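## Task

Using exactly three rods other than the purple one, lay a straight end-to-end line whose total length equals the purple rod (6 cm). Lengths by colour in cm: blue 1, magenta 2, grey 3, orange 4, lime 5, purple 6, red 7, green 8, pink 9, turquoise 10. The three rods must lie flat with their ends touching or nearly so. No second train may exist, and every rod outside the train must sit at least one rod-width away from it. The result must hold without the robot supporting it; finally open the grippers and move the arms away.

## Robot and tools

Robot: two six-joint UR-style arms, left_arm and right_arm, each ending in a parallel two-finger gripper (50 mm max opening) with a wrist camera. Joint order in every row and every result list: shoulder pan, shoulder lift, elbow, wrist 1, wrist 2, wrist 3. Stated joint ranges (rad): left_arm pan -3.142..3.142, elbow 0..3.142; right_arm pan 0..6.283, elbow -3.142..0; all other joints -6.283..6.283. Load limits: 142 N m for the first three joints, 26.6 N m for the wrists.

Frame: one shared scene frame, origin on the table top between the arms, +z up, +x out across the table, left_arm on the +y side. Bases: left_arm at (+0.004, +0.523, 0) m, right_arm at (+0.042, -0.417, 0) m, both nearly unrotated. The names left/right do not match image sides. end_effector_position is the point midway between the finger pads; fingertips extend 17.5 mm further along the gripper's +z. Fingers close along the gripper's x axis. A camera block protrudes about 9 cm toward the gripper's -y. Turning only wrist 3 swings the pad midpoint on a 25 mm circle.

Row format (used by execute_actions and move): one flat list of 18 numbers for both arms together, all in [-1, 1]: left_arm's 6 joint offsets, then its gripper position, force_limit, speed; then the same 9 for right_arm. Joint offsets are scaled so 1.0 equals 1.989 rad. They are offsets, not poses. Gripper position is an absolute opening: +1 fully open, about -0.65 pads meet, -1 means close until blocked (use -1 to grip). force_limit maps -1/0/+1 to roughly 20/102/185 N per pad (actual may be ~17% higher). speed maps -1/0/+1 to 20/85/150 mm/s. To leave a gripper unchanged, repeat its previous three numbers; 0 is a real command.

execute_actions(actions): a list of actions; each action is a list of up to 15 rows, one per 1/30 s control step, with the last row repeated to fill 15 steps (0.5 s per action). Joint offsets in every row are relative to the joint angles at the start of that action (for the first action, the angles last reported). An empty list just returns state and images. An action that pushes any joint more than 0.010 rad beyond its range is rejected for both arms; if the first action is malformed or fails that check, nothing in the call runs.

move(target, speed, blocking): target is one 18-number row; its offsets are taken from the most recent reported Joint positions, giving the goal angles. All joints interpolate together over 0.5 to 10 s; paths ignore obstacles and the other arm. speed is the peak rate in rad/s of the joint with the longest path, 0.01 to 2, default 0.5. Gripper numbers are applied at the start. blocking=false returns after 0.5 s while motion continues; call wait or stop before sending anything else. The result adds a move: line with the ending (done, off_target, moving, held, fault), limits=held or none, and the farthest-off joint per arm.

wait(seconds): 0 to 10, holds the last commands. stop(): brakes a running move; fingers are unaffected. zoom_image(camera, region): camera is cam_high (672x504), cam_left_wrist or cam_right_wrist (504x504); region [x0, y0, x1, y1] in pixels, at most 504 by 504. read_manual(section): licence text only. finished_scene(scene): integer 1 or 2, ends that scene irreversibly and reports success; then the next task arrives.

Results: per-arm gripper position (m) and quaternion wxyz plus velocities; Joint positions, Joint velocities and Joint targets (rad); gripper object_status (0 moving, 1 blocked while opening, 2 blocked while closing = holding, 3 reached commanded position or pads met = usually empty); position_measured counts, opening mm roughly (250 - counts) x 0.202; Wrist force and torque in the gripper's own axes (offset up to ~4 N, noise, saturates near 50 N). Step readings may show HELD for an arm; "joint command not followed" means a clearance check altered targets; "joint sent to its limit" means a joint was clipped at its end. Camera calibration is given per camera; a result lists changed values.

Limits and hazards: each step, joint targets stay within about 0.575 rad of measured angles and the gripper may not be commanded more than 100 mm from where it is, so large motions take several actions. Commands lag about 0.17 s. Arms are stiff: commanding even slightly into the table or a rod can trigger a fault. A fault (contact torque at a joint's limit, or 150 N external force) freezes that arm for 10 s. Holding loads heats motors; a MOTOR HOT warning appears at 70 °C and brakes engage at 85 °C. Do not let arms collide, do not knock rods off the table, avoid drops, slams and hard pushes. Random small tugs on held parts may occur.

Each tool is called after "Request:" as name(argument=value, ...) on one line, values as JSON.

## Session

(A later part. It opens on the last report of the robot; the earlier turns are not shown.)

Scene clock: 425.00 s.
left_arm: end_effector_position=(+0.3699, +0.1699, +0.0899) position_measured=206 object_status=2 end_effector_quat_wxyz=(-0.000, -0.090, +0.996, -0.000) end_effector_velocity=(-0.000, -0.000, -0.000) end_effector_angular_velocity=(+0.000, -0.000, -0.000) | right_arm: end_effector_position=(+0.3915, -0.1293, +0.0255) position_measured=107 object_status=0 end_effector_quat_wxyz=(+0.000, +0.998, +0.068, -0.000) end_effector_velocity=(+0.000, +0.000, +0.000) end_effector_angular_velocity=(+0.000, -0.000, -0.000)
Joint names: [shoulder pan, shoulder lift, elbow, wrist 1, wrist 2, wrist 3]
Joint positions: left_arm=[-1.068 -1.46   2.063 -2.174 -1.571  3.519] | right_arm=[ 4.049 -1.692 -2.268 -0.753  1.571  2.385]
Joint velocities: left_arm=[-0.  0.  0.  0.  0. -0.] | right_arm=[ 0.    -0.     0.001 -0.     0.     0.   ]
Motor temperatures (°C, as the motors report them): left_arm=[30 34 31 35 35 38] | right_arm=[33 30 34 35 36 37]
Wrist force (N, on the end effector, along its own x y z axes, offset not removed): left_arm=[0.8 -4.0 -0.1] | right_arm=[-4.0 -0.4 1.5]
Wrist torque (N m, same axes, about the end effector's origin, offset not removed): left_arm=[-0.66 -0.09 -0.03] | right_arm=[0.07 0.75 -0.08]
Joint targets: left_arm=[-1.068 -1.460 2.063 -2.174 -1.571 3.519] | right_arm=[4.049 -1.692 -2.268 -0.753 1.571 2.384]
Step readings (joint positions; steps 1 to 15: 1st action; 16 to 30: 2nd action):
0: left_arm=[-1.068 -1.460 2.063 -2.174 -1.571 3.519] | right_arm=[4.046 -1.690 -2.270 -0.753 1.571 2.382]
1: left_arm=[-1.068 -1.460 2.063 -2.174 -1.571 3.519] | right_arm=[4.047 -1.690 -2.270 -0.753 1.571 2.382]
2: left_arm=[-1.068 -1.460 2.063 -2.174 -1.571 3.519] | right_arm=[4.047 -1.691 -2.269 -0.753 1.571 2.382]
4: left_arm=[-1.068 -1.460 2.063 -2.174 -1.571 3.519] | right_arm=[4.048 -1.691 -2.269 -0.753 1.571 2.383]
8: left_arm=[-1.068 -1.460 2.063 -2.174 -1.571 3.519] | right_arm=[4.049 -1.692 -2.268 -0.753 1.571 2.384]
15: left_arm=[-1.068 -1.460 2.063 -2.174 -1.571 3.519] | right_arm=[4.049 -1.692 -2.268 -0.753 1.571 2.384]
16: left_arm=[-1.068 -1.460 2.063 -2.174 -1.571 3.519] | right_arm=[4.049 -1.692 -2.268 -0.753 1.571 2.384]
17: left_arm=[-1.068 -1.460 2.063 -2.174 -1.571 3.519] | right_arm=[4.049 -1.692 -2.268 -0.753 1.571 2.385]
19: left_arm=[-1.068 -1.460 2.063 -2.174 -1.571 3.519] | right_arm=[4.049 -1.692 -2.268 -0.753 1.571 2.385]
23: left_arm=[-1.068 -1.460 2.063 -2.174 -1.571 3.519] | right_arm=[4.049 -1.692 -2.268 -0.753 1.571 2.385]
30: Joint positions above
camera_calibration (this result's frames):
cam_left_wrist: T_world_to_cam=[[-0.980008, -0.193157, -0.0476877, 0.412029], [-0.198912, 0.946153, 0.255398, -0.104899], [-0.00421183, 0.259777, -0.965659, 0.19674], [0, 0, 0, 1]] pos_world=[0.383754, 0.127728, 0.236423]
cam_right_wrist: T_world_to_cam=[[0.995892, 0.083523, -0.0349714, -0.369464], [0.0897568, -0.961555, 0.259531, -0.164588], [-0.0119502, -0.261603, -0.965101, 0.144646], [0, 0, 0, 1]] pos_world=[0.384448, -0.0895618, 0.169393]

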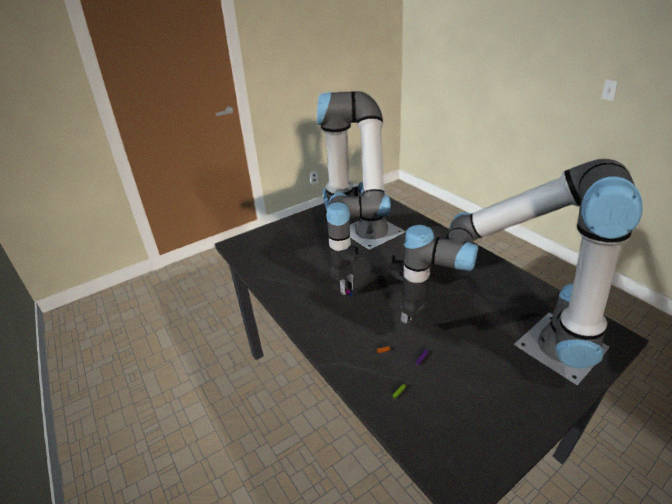

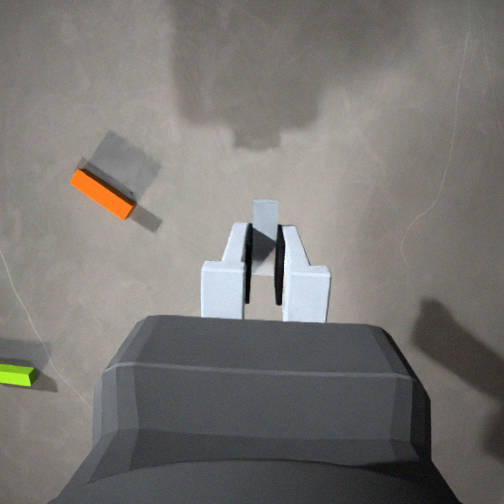

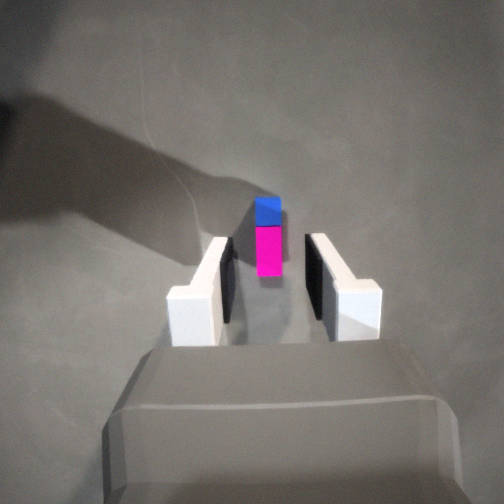

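Request:
move(target=[-0.0337,0.0922,-0.1041,0.0120,0,-0.0249,-1,-0.5,0,0,0.0450,0.0213,-0.0664,0,0,0.3,-0.5,-0.3], speed=0.4)

Request:
move(target=[-0.0505,0.1382,-0.1561,0.0179,0,-0.0373,-1,-0.5,0,-0.38,0.05,0,-0.05,0,0,0.3,-0.5,-0.3], speed=0.7)

Scene clock: 451.00 s.
left_arm: end_effector_position=(+0.3849, +0.0748, +0.0820) position_measured=206 object_status=2 end_effector_quat_wxyz=(-0.000, -0.081, +0.997, +0.000) end_effector_velocity=(-0.000, -0.002, +0.000) end_effector_angular_velocity=(-0.001, +0.000, -0.001) | right_arm: end_effector_position=(+0.3899, -0.1315, +0.0660) position_measured=107 object_status=3 end_effector_quat_wxyz=(+0.000, +0.998, +0.068, -0.000) end_effector_velocity=(+0.000, +0.001, +0.001) end_effector_angular_velocity=(+0.001, +0.000, -0.001)
Joint names: [shoulder pan, shoulder lift, elbow, wrist 1, wrist 2, wrist 3]
Joint positions: left_arm=[-1.135 -1.277  1.856 -2.15  -1.571  3.469] | right_arm=[ 4.049 -1.603 -2.225 -0.885  1.571  2.385]
Joint velocities: left_arm=[-0.002  0.003 -0.004  0.001 -0.001 -0.001] | right_arm=[-0.001  0.     0.002 -0.002  0.001  0.   ]
Motor temperatures (°C, as the motors report them): left_arm=[30 34 31 35 35 38] | right_arm=[33 30 34 35 36 37]
Wrist force (N, on the end effector, along its own x y z axes, offset not removed): left_arm=[0.0 -2.4 -0.9] | right_arm=[-4.4 4.9 0.2]
Wrist torque (N m, same axes, about the end effector's origin, offset not removed): left_arm=[-0.59 -0.19 0.03] | right_arm=[1.06 0.72 0.01]
Joint targets: left_arm=[-1.135 -1.277 1.856 -2.150 -1.571 3.469] | right_arm=[4.049 -1.603 -2.225 -0.885 1.571 2.385]
move: done; limits=none; left_arm: farthest joint: the shoulder pan, 0.000 radians from its target (0.067 radians at the start); right_arm: farthest joint: the shoulder pan, 0.000 radians from its target (0.000 radians at the start)
camera_calibration (this result's frames):
cam_left_wrist: T_world_to_cam=[[-0.983238, -0.176, -0.0476211, 0.407912], [-0.182328, 0.94943, 0.255614, -0.0165119], [0.000224947, 0.260012, -0.965605, 0.212129], [0, 0, 0, 1]] pos_world=[0.398016, 0.0323133, 0.228479]
cam_right_wrist: T_world_to_cam=[[0.995888, 0.0835172, -0.0351051, -0.366318], [0.0897881, -0.961511, 0.259681, -0.177062], [-0.0120661, -0.261765, -0.965056, 0.183215], [0, 0, 0, 1]] pos_world=[0.38292, -0.0916937, 0.209933]

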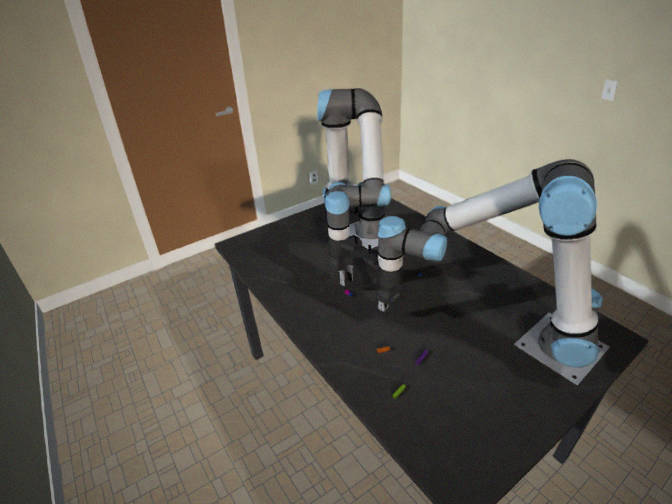

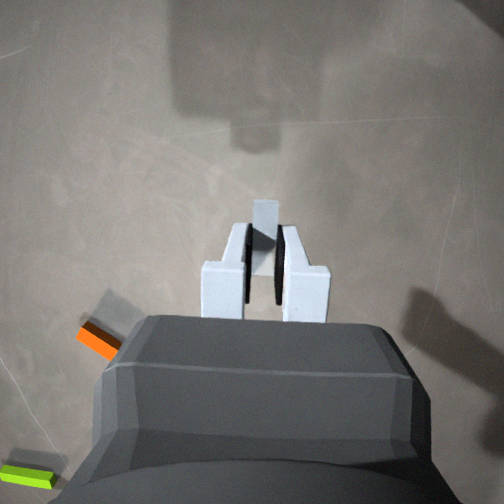

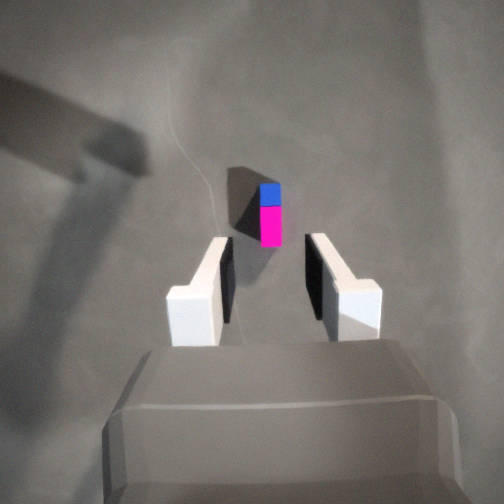

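Scene clock: 452.87 s.
left_arm: end_effector_position=(+0.3828, -0.0656, +0.0452) position_measured=206 object_status=2 end_effector_quat_wxyz=(-0.000, -0.068, +0.998, +0.000) end_effector_velocity=(-0.000, -0.001, -0.000) end_effector_angular_velocity=(+0.000, -0.001, -0.001) | right_arm: end_effector_position=(+0.4726, -0.4511, +0.0966) position_measured=107 object_status=3 end_effector_quat_wxyz=(+0.000, +0.952, -0.305, -0.000) end_effector_velocity=(-0.000, -0.001, -0.000) end_effector_angular_velocity=(-0.000, +0.001, -0.002)
Joint names: [shoulder pan, shoulder lift, elbow, wrist 1, wrist 2, wrist 3]
Joint positions: left_arm=[-1.235 -1.002  1.546 -2.114 -1.571  3.395] | right_arm=[ 3.294 -1.503 -2.225 -0.984  1.571  2.385]
Joint velocities: left_arm=[-0.001  0.    -0.     0.     0.001 -0.   ] | right_arm=[-0.003 -0.    -0.    -0.    -0.    -0.001]
Motor temperatures (°C, as the motors report them): left_arm=[30 34 31 35 35 38] | right_arm=[33 30 34 35 36 37]
Wrist force (N, on the end effector, along its own x y z axes, offset not removed): left_arm=[-0.8 0.9 0.0] | right_arm=[-0.8 3.8 1.0]
Wrist torque (N m, same axes, about the end effector's origin, offset not removed): left_arm=[0.11 0.17 0.16] | right_arm=[0.69 0.11 -0.19]
Joint targets: left_arm=[-1.235 -1.002 1.546 -2.114 -1.571 3.395] | right_arm=[3.294 -1.503 -2.225 -0.984 1.571 2.385]
move: done; limits=none; left_arm: farthest joint: the shoulder pan, 0.000 radians from its target (0.100 radians at the start); right_arm: farthest joint: the shoulder pan, 0.001 radians from its target (0.756 radians at the start)
camera_calibration (this result's frames):
cam_left_wrist: T_world_to_cam=[[-0.987516, -0.150145, -0.0476205, 0.382762], [-0.157358, 0.953874, 0.255663, 0.116548], [0.00703754, 0.259964, -0.965593, 0.21047], [0, 0, 0, 1]] pos_world=[0.394842, -0.108417, 0.191658]
cam_right_wrist: T_world_to_cam=[[0.78233, -0.621875, -0.0350918, -0.638137], [-0.593749, -0.7616, 0.259667, -0.0865118], [-0.188206, -0.182309, -0.965061, 0.249155], [0, 0, 0, 1]] pos_world=[0.49476, -0.417306, 0.240521]

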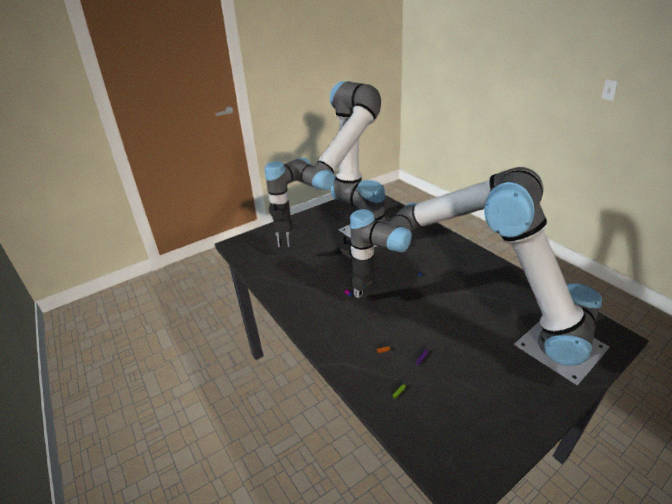

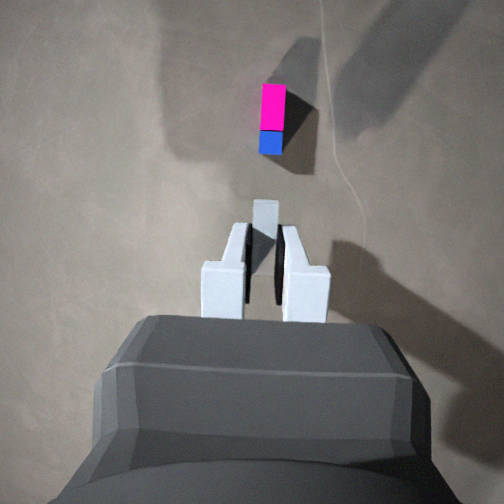

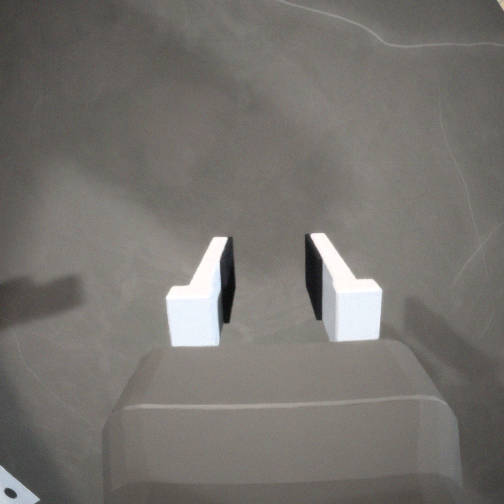

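Request:
zoom_image(camera="cam_left_wrist", region=[200, 70, 340, 240])

Region (200, 70, 340, 240) of cam_left_wrist's 504x504 image, scaled by 2.965, with more detail than that image has; it fills the left 415 columns of this view, and the rest is white.

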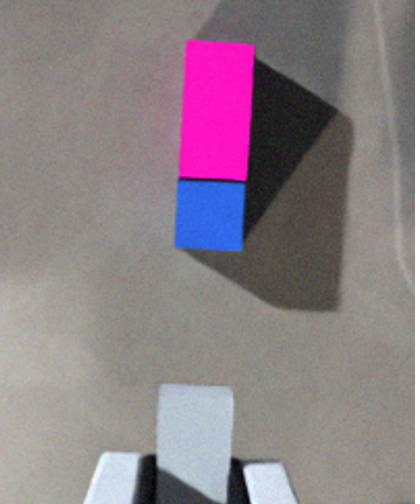

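Request:
move(target=[-0.0033,0.0231,-0.0140,-0.0091,0,0.0028,-1,-0.5,0,0,0,0,0,0,0,0.3,-0.5,-0.3], speed=0.07)

Request:
zoom_image(camera="cam_left_wrist", region=[200, 90, 340, 260])

Scene clock: 484.57 s.
left_arm: end_effector_position=(+0.3835, -0.0796, +0.0284) position_measured=206 object_status=2 end_effector_quat_wxyz=(-0.000, -0.062, +0.998, +0.000) end_effector_velocity=(+0.000, -0.001, -0.001) end_effector_angular_velocity=(-0.000, -0.001, -0.001) | right_arm: end_effector_position=(+0.4726, -0.4511, +0.0966) position_measured=107 object_status=3 end_effector_quat_wxyz=(+0.000, +0.952, -0.305, -0.000) end_effector_velocity=(-0.000, -0.000, +0.000) end_effector_angular_velocity=(-0.001, -0.001, +0.001)
Joint names: [shoulder pan, shoulder lift, elbow, wrist 1, wrist 2, wrist 3]
Joint positions: left_arm=[-1.242 -0.957  1.518 -2.132 -1.571  3.401] | right_arm=[ 3.294 -1.503 -2.225 -0.984  1.571  2.385]
Joint velocities: left_arm=[-0.     0.003 -0.002 -0.002  0.     0.   ] | right_arm=[ 0.     0.001 -0.001 -0.    -0.002 -0.001]
Motor temperatures (°C, as the motors report them): left_arm=[30 34 31 35 35 38] | right_arm=[33 30 34 35 36 37]
Wrist force (N, on the end effector, along its own x y z axes, offset not removed): left_arm=[-0.3 -0.2 1.0] | right_arm=[-0.8 2.5 1.1]
Wrist torque (N m, same axes, about the end effector's origin, offset not removed): left_arm=[-0.07 0.24 0.25] | right_arm=[0.57 0.03 -0.29]
Joint targets: left_arm=[-1.242 -0.956 1.518 -2.132 -1.571 3.401] | right_arm=[3.294 -1.503 -2.225 -0.984 1.571 2.385]
move: done; limits=none; left_arm: farthest joint: the shoulder lift, 0.001 radians from its target (0.046 radians at the start); right_arm: farthest joint: the shoulder pan, 0.000 radians from its target (0.000 radians at the start)
camera_calibration (this result's frames):
cam_left_wrist: T_world_to_cam=[[-0.98925, -0.138257, -0.047631, 0.382122], [-0.145877, 0.955699, 0.255656, 0.129989], [0.0101746, 0.259856, -0.965594, 0.196682], [0, 0, 0, 1]] pos_world=[0.394975, -0.122508, 0.174883]
cam_right_wrist: T_world_to_cam=[[0.782325, -0.621881, -0.0350898, -0.638133], [-0.593756, -0.761596, 0.259664, -0.0865203], [-0.188205, -0.182307, -0.965061, 0.249168], [0, 0, 0, 1]] pos_world=[0.49475, -0.417311, 0.240537]

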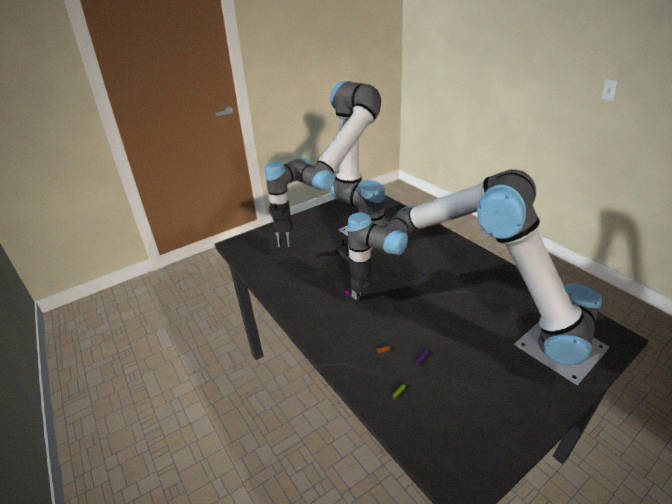

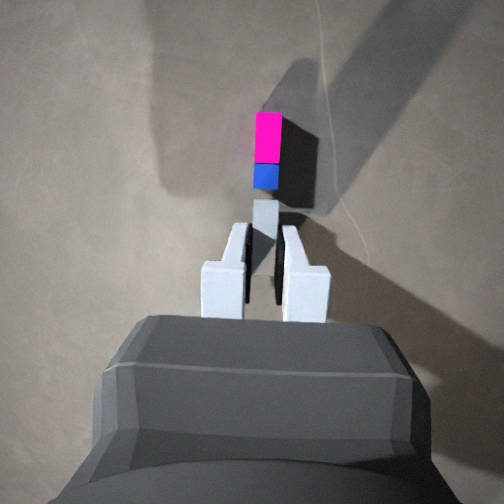

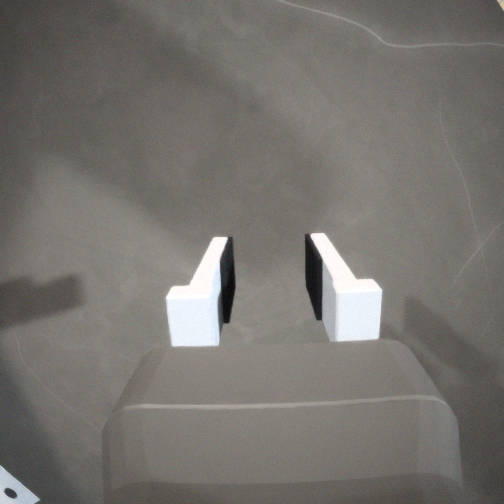

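Region (200, 90, 340, 260) of cam_left_wrist's 504x504 image, scaled by 2.965, with more detail than that image has; it fills the left 415 columns of this view, and the rest is white.

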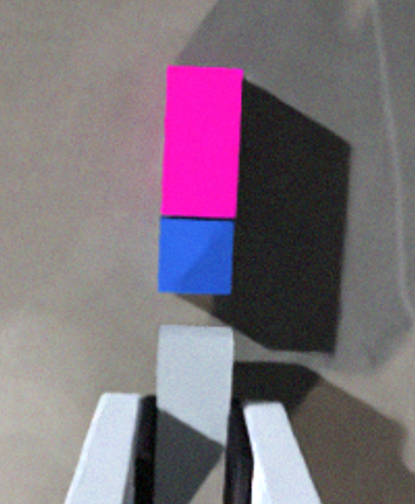

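Request:
move(target=[-0.0010,0.0071,-0.0063,-0.0008,0,-0.0010,-1,-0.5,0,0,0,0,0,0,0,0.3,-0.5,-0.3], speed=0.03)

Request:
zoom_image(camera="cam_left_wrist", region=[200, 110, 340, 280])

Scene clock: 503.93 s.
left_arm: end_effector_position=(+0.3840, -0.0844, +0.0245) position_measured=206 object_status=2 end_effector_quat_wxyz=(-0.000, -0.062, +0.998, +0.000) end_effector_velocity=(-0.001, -0.002, -0.001) end_effector_angular_velocity=(+0.000, -0.000, -0.002) | right_arm: end_effector_position=(+0.4726, -0.4511, +0.0966) position_measured=107 object_status=3 end_effector_quat_wxyz=(+0.000, +0.952, -0.305, -0.000) end_effector_velocity=(+0.001, +0.001, +0.002) end_effector_angular_velocity=(+0.001, -0.004, -0.002)
Joint names: [shoulder pan, shoulder lift, elbow, wrist 1, wrist 2, wrist 3]
Joint positions: left_arm=[-1.244 -0.943  1.506 -2.134 -1.571  3.399] | right_arm=[ 3.294 -1.503 -2.225 -0.984  1.571  2.385]
Joint velocities: left_arm=[-0.003  0.003 -0.003 -0.001  0.    -0.001] | right_arm=[ 0.     0.002  0.002 -0.     0.001  0.002]
Motor temperatures (°C, as the motors report them): left_arm=[30 34 31 35 35 38] | right_arm=[33 30 34 35 36 37]
Wrist force (N, on the end effector, along its own x y z axes, offset not removed): left_arm=[0.9 -4.0 0.8] | right_arm=[-1.3 4.1 3.3]
Wrist torque (N m, same axes, about the end effector's origin, offset not removed): left_arm=[-0.84 -0.24 0.09] | right_arm=[0.94 0.16 -0.21]
Joint targets: left_arm=[-1.244 -0.943 1.506 -2.134 -1.571 3.399] | right_arm=[3.294 -1.503 -2.225 -0.984 1.571 2.385]
move: done; limits=none; left_arm: farthest joint: the elbow, 0.001 radians from its target (0.013 radians at the start); right_arm: farthest joint: the shoulder pan, 0.000 radians from its target (0.000 radians at the start)
camera_calibration (this result's frames):
cam_left_wrist: T_world_to_cam=[[-0.989251, -0.138254, -0.047631, 0.381787], [-0.145875, 0.955699, 0.255658, 0.135688], [0.0101751, 0.259858, -0.965593, 0.194154], [0, 0, 0, 1]] pos_world=[0.395501, -0.127345, 0.170969]
cam_right_wrist: T_world_to_cam=[[0.78233, -0.621875, -0.0350917, -0.638137], [-0.593749, -0.7616, 0.259667, -0.0865117], [-0.188206, -0.182309, -0.965061, 0.249155], [0, 0, 0, 1]] pos_world=[0.49476, -0.417305, 0.240521]

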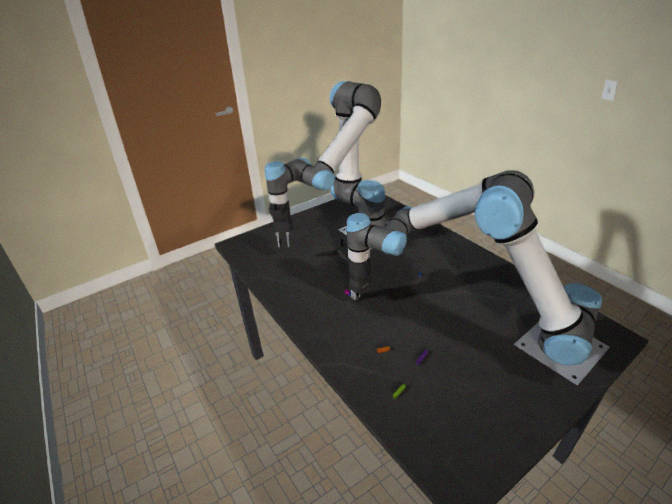

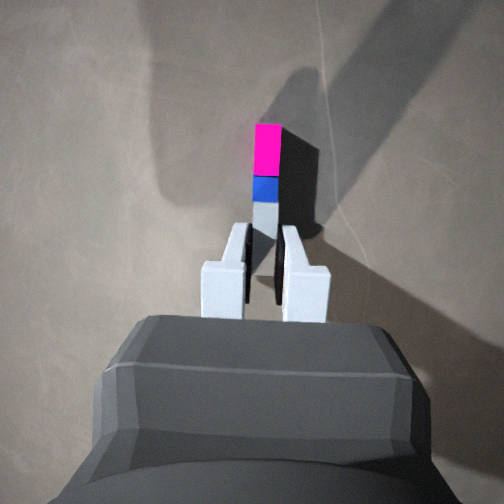

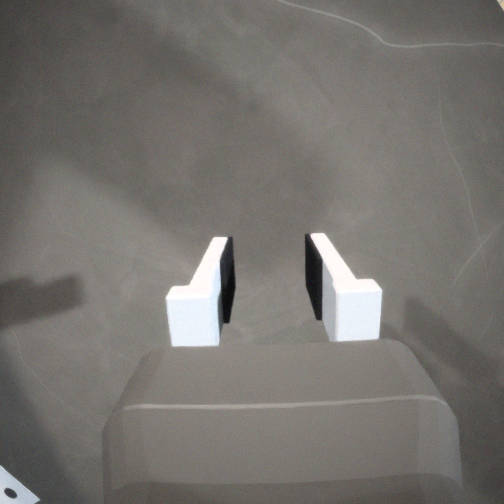

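Region (200, 110, 340, 280) of cam_left_wrist's 504x504 image, scaled by 2.965, with more detail than that image has; it fills the left 415 columns of this view, and the rest is white.

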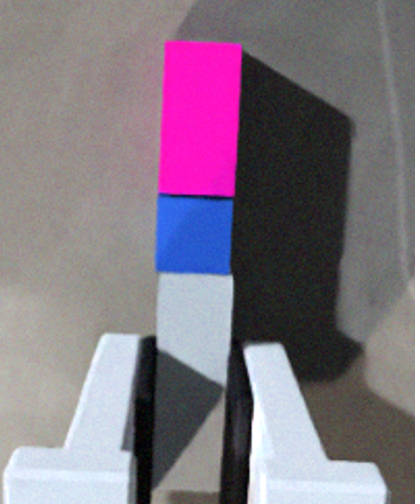

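Request:
execute_actions(actions=[[[-0.0001,0.0016,-0.0005,-0.0011,0,-0.0001,-1,-0.5,0,0,0,0,0,0,0,0.3,-0.5,-0.3]]])

Scene clock: 511.43 s.
left_arm: end_effector_position=(+0.3841, -0.0851, +0.0230) position_measured=206 object_status=2 end_effector_quat_wxyz=(-0.000, -0.062, +0.998, +0.000) end_effector_velocity=(-0.000, -0.001, -0.001) end_effector_angular_velocity=(-0.000, -0.000, -0.001) | right_arm: end_effector_position=(+0.4726, -0.4511, +0.0966) position_measured=107 object_status=3 end_effector_quat_wxyz=(+0.000, +0.952, -0.305, -0.000) end_effector_velocity=(+0.000, +0.000, -0.000) end_effector_angular_velocity=(-0.000, +0.001, -0.000)
Joint names: [shoulder pan, shoulder lift, elbow, wrist 1, wrist 2, wrist 3]
Joint positions: left_arm=[-1.244 -0.94   1.505 -2.136 -1.571  3.398] | right_arm=[ 3.294 -1.503 -2.225 -0.984  1.571  2.385]
Joint velocities: left_arm=[-0.001  0.001  0.    -0.001  0.    -0.   ] | right_arm=[ 0.    -0.001  0.    -0.    -0.     0.   ]
Motor temperatures (°C, as the motors report them): left_arm=[30 34 31 35 35 38] | right_arm=[33 30 34 35 36 37]
Wrist force (N, on the end effector, along its own x y z axes, offset not removed): left_arm=[0.3 -0.7 0.8] | right_arm=[0.9 1.2 1.2]
Wrist torque (N m, same axes, about the end effector's origin, offset not removed): left_arm=[-0.23 0.07 0.04] | right_arm=[0.42 -0.34 -0.36]
Joint targets: left_arm=[-1.244 -0.940 1.505 -2.136 -1.571 3.398] | right_arm=[3.294 -1.503 -2.225 -0.984 1.571 2.385]
Step readings (joint positions):
0: left_arm=[-1.244 -0.943 1.506 -2.134 -1.571 3.399] | right_arm=[3.294 -1.503 -2.225 -0.984 1.571 2.385]
1: left_arm=[-1.244 -0.943 1.506 -2.134 -1.571 3.399] | right_arm=[3.294 -1.503 -2.225 -0.984 1.571 2.385]
2: left_arm=[-1.244 -0.942 1.506 -2.134 -1.571 3.399] | right_arm=[3.294 -1.503 -2.225 -0.984 1.571 2.385]
4: left_arm=[-1.244 -0.941 1.506 -2.135 -1.571 3.399] | right_arm=[3.294 -1.503 -2.225 -0.984 1.571 2.385]
8: left_arm=[-1.244 -0.940 1.505 -2.135 -1.571 3.398] | right_arm=[3.294 -1.503 -2.225 -0.984 1.571 2.385]
15: Joint positions above
camera_calibration (this result's frames):
cam_left_wrist: T_world_to_cam=[[-0.989251, -0.138255, -0.0476311, 0.381742], [-0.145875, 0.955699, 0.255657, 0.136706], [0.0101752, 0.259857, -0.965593, 0.192888], [0, 0, 0, 1]] pos_world=[0.395618, -0.127996, 0.169484]
cam_right_wrist: T_world_to_cam=[[0.78233, -0.621875, -0.0350898, -0.63813], [-0.59375, -0.7616, 0.259664, -0.0865225], [-0.188203, -0.182308, -0.965061, 0.249167], [0, 0, 0, 1]] pos_world=[0.49475, -0.417307, 0.240537]

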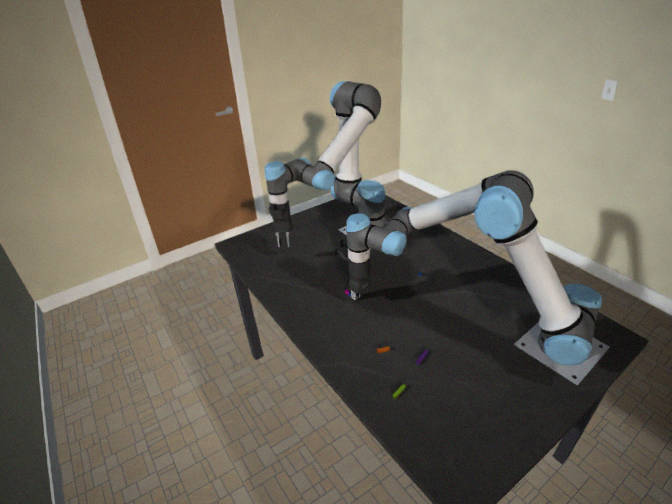

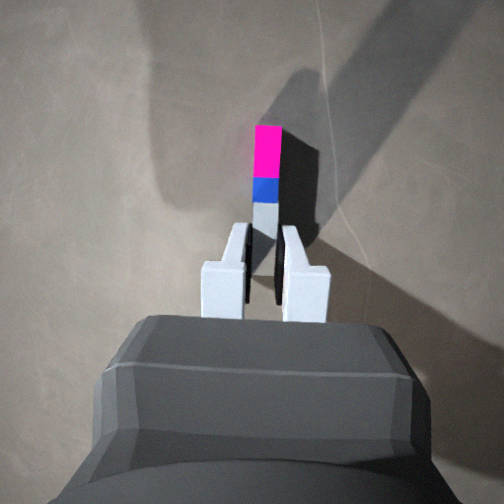

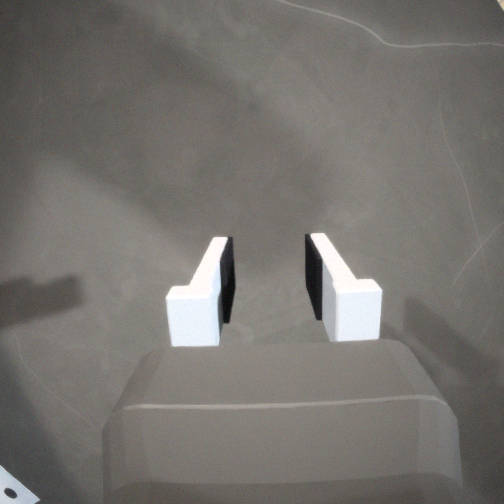

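Request:
execute_actions(actions=[[[0,0.0008,0.0005,-0.0013,0,0,-1,-0.5,0,0,0,0,0,0,0,0.3,-0.5,-0.3],[0,0.0008,0.0005,-0.0013,0,0,-1,-0.5,0,0,0,0,0,0,0,0.3,-0.5,-0.3],[0,0.0008,0.0005,-0.0013,0,0,-1,-0.5,0,0,0,0,0,0,0,0.3,-0.5,-0.3],[0,0.0008,0.0005,-0.0013,0,0,-1,-0.5,0,0,0,0,0,0,0,0.3,-0.5,-0.3],[0,0.0008,0.0005,-0.0013,0,0,-1,-0.5,0,0,0,0,0,0,0,0.3,-0.5,-0.3],[0,0.0008,0.0005,-0.0013,0,0,-1,-0.5,0,0,0,0,0,0,0,0.3,-0.5,-0.3],[0,0.0008,0.0005,-0.0013,0,0,-1,-0.5,0,0,0,0,0,0,0,0.3,-0.5,-0.3],[0,0.0008,0.0005,-0.0013,0,0,-1,-0.5,0,0,0,0,0,0,0,0.3,-0.5,-0.3],[0,0.0008,0.0005,-0.0013,0,0,-1,-0.5,0,0,0,0,0,0,0,0.3,-0.5,-0.3],[0,0.0008,0.0005,-0.0013,0,0,-1,-0.5,0,0,0,0,0,0,0,0.3,-0.5,-0.3],[0,0.0008,0.0005,-0.0013,0,0,0.3,-0.5,0,0,0,0,0,0,0,0.3,-0.5,-0.3]]])

Request:
move(target=[0,-0.0380,-0.0200,0.0580,0,0,0.3,-0.5,0,0,0,0,0,0,0,0.3,-0.5,-0.3], speed=0.2)

Request:
zoom_image(camera="cam_left_wrist", region=[190, 90, 350, 290])

Scene clock: 528.60 s.
left_arm: end_effector_position=(+0.3841, -0.0851, +0.0218) position_measured=143 object_status=0 end_effector_quat_wxyz=(-0.000, -0.062, +0.998, +0.000) end_effector_velocity=(-0.001, -0.000, -0.001) end_effector_angular_velocity=(+0.001, +0.001, -0.002) | right_arm: end_effector_position=(+0.4726, -0.4511, +0.0966) position_measured=107 object_status=3 end_effector_quat_wxyz=(+0.000, +0.952, -0.305, -0.000) end_effector_velocity=(-0.001, -0.000, -0.000) end_effector_angular_velocity=(-0.001, +0.000, +0.002)
Joint names: [shoulder pan, shoulder lift, elbow, wrist 1, wrist 2, wrist 3]
Joint positions: left_arm=[-1.244 -0.938  1.506 -2.138 -1.571  3.398] | right_arm=[ 3.294 -1.503 -2.225 -0.984  1.571  2.385]
Joint velocities: left_arm=[-0.002  0.001  0.001 -0.    -0.    -0.   ] | right_arm=[ 0.     0.001 -0.001  0.    -0.001 -0.001]
Motor temperatures (°C, as the motors report them): left_arm=[30 34 31 35 35 38] | right_arm=[33 30 34 35 36 37]
Wrist force (N, on the end effector, along its own x y z axes, offset not removed): left_arm=[1.3 -2.3 -2.0] | right_arm=[-1.2 1.8 -0.3]
Wrist torque (N m, same axes, about the end effector's origin, offset not removed): left_arm=[-0.47 -0.20 0.19] | right_arm=[0.27 0.27 -0.21]
Joint targets: left_arm=[-1.244 -0.938 1.506 -2.138 -1.571 3.398] | right_arm=[3.294 -1.503 -2.225 -0.984 1.571 2.385]
Step readings (joint positions):
0: left_arm=[-1.244 -0.940 1.505 -2.136 -1.571 3.398] | right_arm=[3.294 -1.503 -2.225 -0.984 1.571 2.385]
1: left_arm=[-1.244 -0.940 1.505 -2.136 -1.571 3.398] | right_arm=[3.294 -1.503 -2.225 -0.984 1.571 2.385]
2: left_arm=[-1.244 -0.940 1.505 -2.136 -1.571 3.398] | right_arm=[3.294 -1.503 -2.225 -0.984 1.571 2.385]
4: left_arm=[-1.244 -0.939 1.505 -2.137 -1.571 3.398] | right_arm=[3.294 -1.503 -2.225 -0.984 1.571 2.385]
8: left_arm=[-1.244 -0.939 1.506 -2.138 -1.571 3.398] | right_arm=[3.294 -1.503 -2.225 -0.984 1.571 2.385]
15: Joint positions above
camera_calibration (this result's frames):
cam_left_wrist: T_world_to_cam=[[-0.98925, -0.138256, -0.0476408, 0.381687], [-0.145879, 0.955708, 0.25562, 0.137039], [0.0101897, 0.259822, -0.965603, 0.191721], [0, 0, 0, 1]] pos_world=[0.395622, -0.128012, 0.168281]
cam_right_wrist: T_world_to_cam=[[0.78233, -0.621875, -0.0350919, -0.638137], [-0.593749, -0.7616, 0.259666, -0.0865117], [-0.188206, -0.182309, -0.965061, 0.249155], [0, 0, 0, 1]] pos_world=[0.49476, -0.417305, 0.240521]

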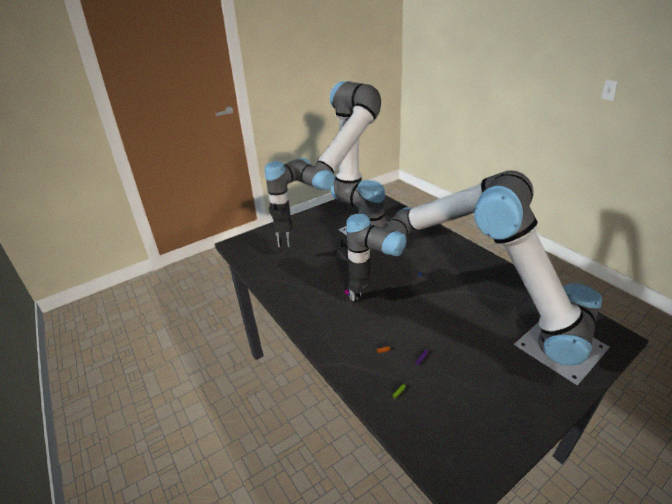

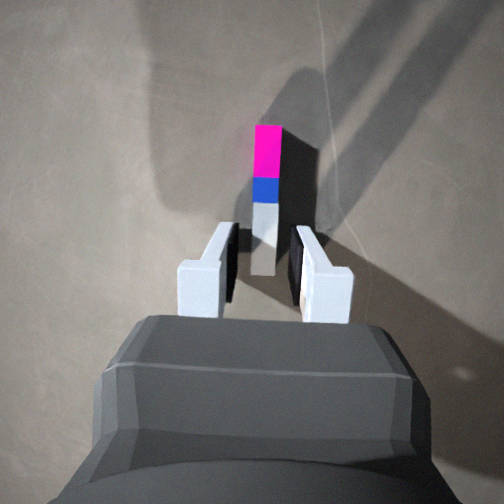

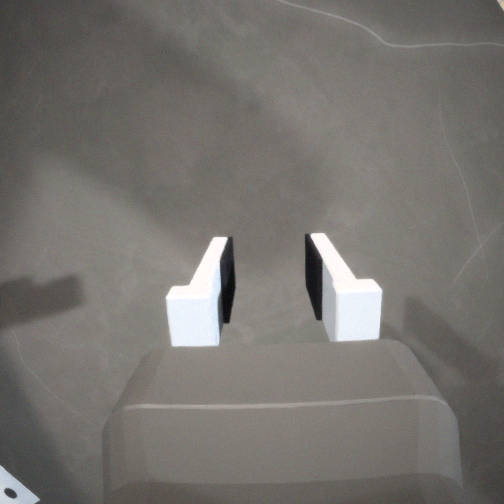

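Scene clock: 529.77 s.
left_arm: end_effector_position=(+0.3824, -0.0809, +0.0791) position_measured=107 object_status=3 end_effector_quat_wxyz=(-0.000, -0.062, +0.998, +0.000) end_effector_velocity=(-0.000, +0.000, +0.001) end_effector_angular_velocity=(+0.000, -0.000, -0.000) | right_arm: end_effector_position=(+0.4726, -0.4511, +0.0966) position_measured=107 object_status=3 end_effector_quat_wxyz=(+0.000, +0.952, -0.305, -0.000) end_effector_velocity=(+0.001, -0.000, +0.001) end_effector_angular_velocity=(-0.001, -0.002, -0.000)
Joint names: [shoulder pan, shoulder lift, elbow, wrist 1, wrist 2, wrist 3]
Joint positions: left_arm=[-1.244 -1.014  1.466 -2.023 -1.571  3.398] | right_arm=[ 3.294 -1.503 -2.225 -0.984  1.571  2.385]
Joint velocities: left_arm=[-0.    -0.002 -0.001  0.002  0.     0.   ] | right_arm=[-0.     0.001  0.001 -0.    -0.002  0.   ]
Motor temperatures (°C, as the motors report them): left_arm=[30 34 31 35 35 38] | right_arm=[33 30 34 35 36 37]
Wrist force (N, on the end effector, along its own x y z axes, offset not removed): left_arm=[-2.6 -0.2 -1.0] | right_arm=[-2.7 3.4 2.8]
Wrist torque (N m, same axes, about the end effector's origin, offset not removed): left_arm=[-0.10 0.46 0.16] | right_arm=[0.69 0.47 0.00]
Joint targets: left_arm=[-1.244 -1.014 1.466 -2.023 -1.571 3.398] | right_arm=[3.294 -1.503 -2.225 -0.984 1.571 2.385]
move: done; limits=none; left_arm: farthest joint: the wrist 1, 0.001 radians from its target (0.116 radians at the start); right_arm: farthest joint: the shoulder pan, 0.000 radians from its target (0.000 radians at the start)
camera_calibration (this result's frames):
cam_left_wrist: T_world_to_cam=[[-0.98925, -0.138255, -0.0476356, 0.383338], [-0.145877, 0.955703, 0.25564, 0.118155], [0.0101818, 0.259841, -0.965598, 0.245948], [0, 0, 0, 1]] pos_world=[0.393949, -0.12383, 0.225542]
cam_right_wrist: T_world_to_cam=[[0.78233, -0.621875, -0.0350917, -0.638137], [-0.59375, -0.7616, 0.259666, -0.0865116], [-0.188206, -0.182309, -0.965061, 0.249155], [0, 0, 0, 1]] pos_world=[0.49476, -0.417305, 0.240521]

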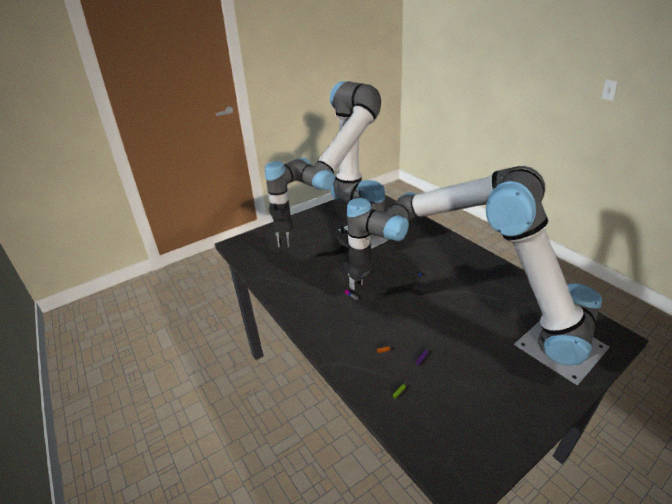

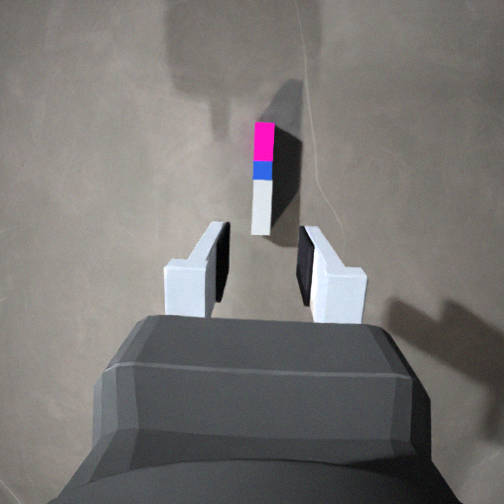

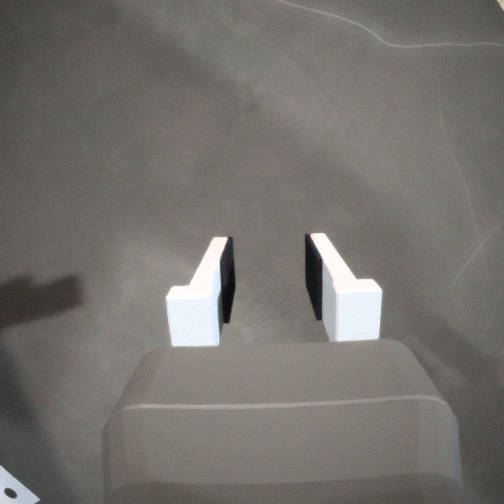

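Region (190, 90, 350, 290) of cam_left_wrist's 504x504 image, scaled by 2.520, with more detail than that image has; it fills the left 403 columns of this view, and the rest is white.

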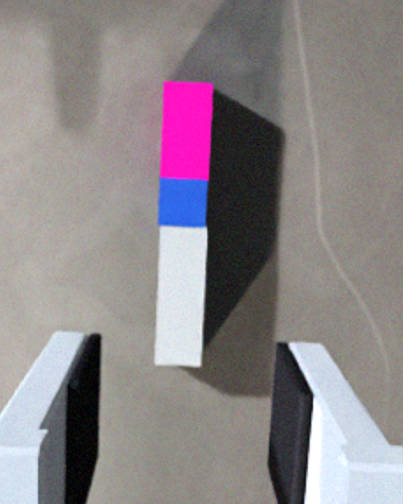

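The train is well formed. Moving the left arm clear.

Request:
move(target=[0.08,-0.20,0.22,-0.02,0,0,0.3,-0.5,0,0,0,0,0,0,0,0.3,-0.5,-0.3], speed=0.6)

Scene clock: 534.47 s.
left_arm: end_effector_position=(+0.3889, +0.1275, +0.1240) position_measured=107 object_status=3 end_effector_quat_wxyz=(-0.000, -0.141, +0.990, +0.000) end_effector_velocity=(+0.000, +0.002, -0.000) end_effector_angular_velocity=(+0.001, +0.000, +0.001) | right_arm: end_effector_position=(+0.4726, -0.4511, +0.0966) position_measured=107 object_status=3 end_effector_quat_wxyz=(+0.000, +0.952, -0.305, -0.000) end_effector_velocity=(-0.000, -0.001, +0.000) end_effector_angular_velocity=(-0.000, -0.000, -0.002)
Joint names: [shoulder pan, shoulder lift, elbow, wrist 1, wrist 2, wrist 3]
Joint positions: left_arm=[-1.085 -1.411  1.904 -2.063 -1.571  3.398] | right_arm=[ 3.294 -1.503 -2.225 -0.984  1.571  2.385]
Joint velocities: left_arm=[ 0.002 -0.002  0.003  0.     0.     0.   ] | right_arm=[-0.001  0.    -0.     0.    -0.     0.001]
Motor temperatures (°C, as the motors report them): left_arm=[30 34 31 35 35 38] | right_arm=[33 30 34 35 36 37]
Wrist force (N, on the end effector, along its own x y z axes, offset not removed): left_arm=[-0.8 0.9 -0.4] | right_arm=[-2.9 1.2 1.2]
Wrist torque (N m, same axes, about the end effector's origin, offset not removed): left_arm=[0.09 0.24 0.10] | right_arm=[0.35 0.52 -0.21]
Joint targets: left_arm=[-1.085 -1.411 1.904 -2.063 -1.571 3.398] | right_arm=[3.294 -1.503 -2.225 -0.984 1.571 2.385]
move: done; limits=none; left_arm: farthest joint: the shoulder lift, 0.001 radians from its target (0.398 radians at the start); right_arm: farthest joint: the shoulder pan, 0.000 radians from its target (0.000 radians at the start)
camera_calibration (this result's frames):
cam_left_wrist: T_world_to_cam=[[-0.954892, -0.293108, -0.047635, 0.427062], [-0.295323, 0.920561, 0.255642, -0.0289365], [-0.0310799, 0.258178, -0.965597, 0.251422], [0, 0, 0, 1]] pos_world=[0.407067, 0.0869013, 0.270513]
cam_right_wrist: T_world_to_cam=[[0.78233, -0.621875, -0.0350919, -0.638137], [-0.593749, -0.7616, 0.259666, -0.0865117], [-0.188206, -0.182309, -0.965061, 0.249155], [0, 0, 0, 1]] pos_world=[0.49476, -0.417305, 0.240521]

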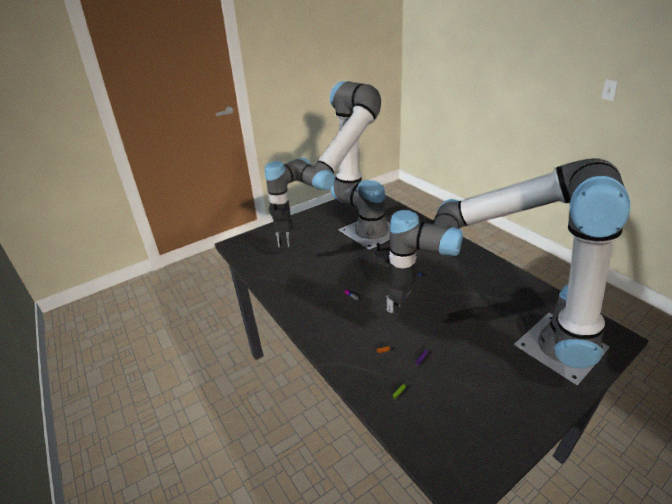

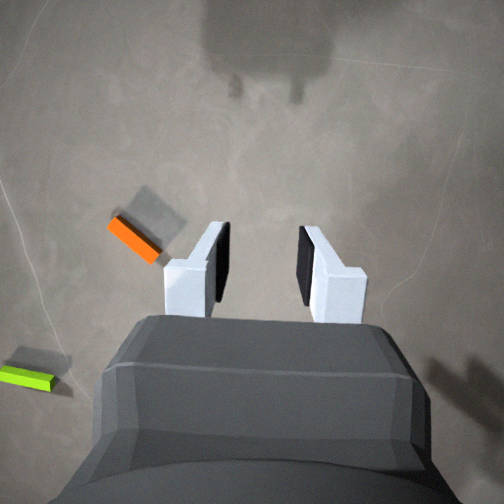

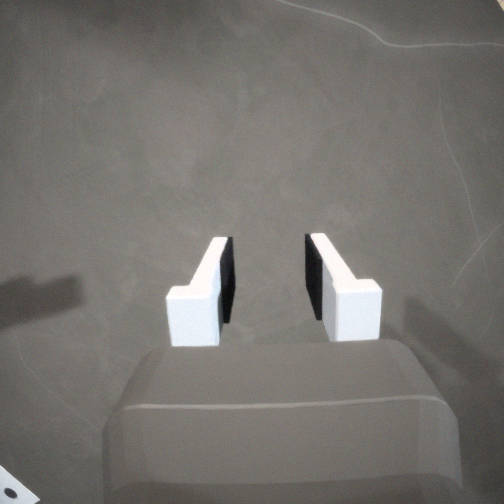

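Request:
finished_scene(scene=1)

The scene is finished: the task was done.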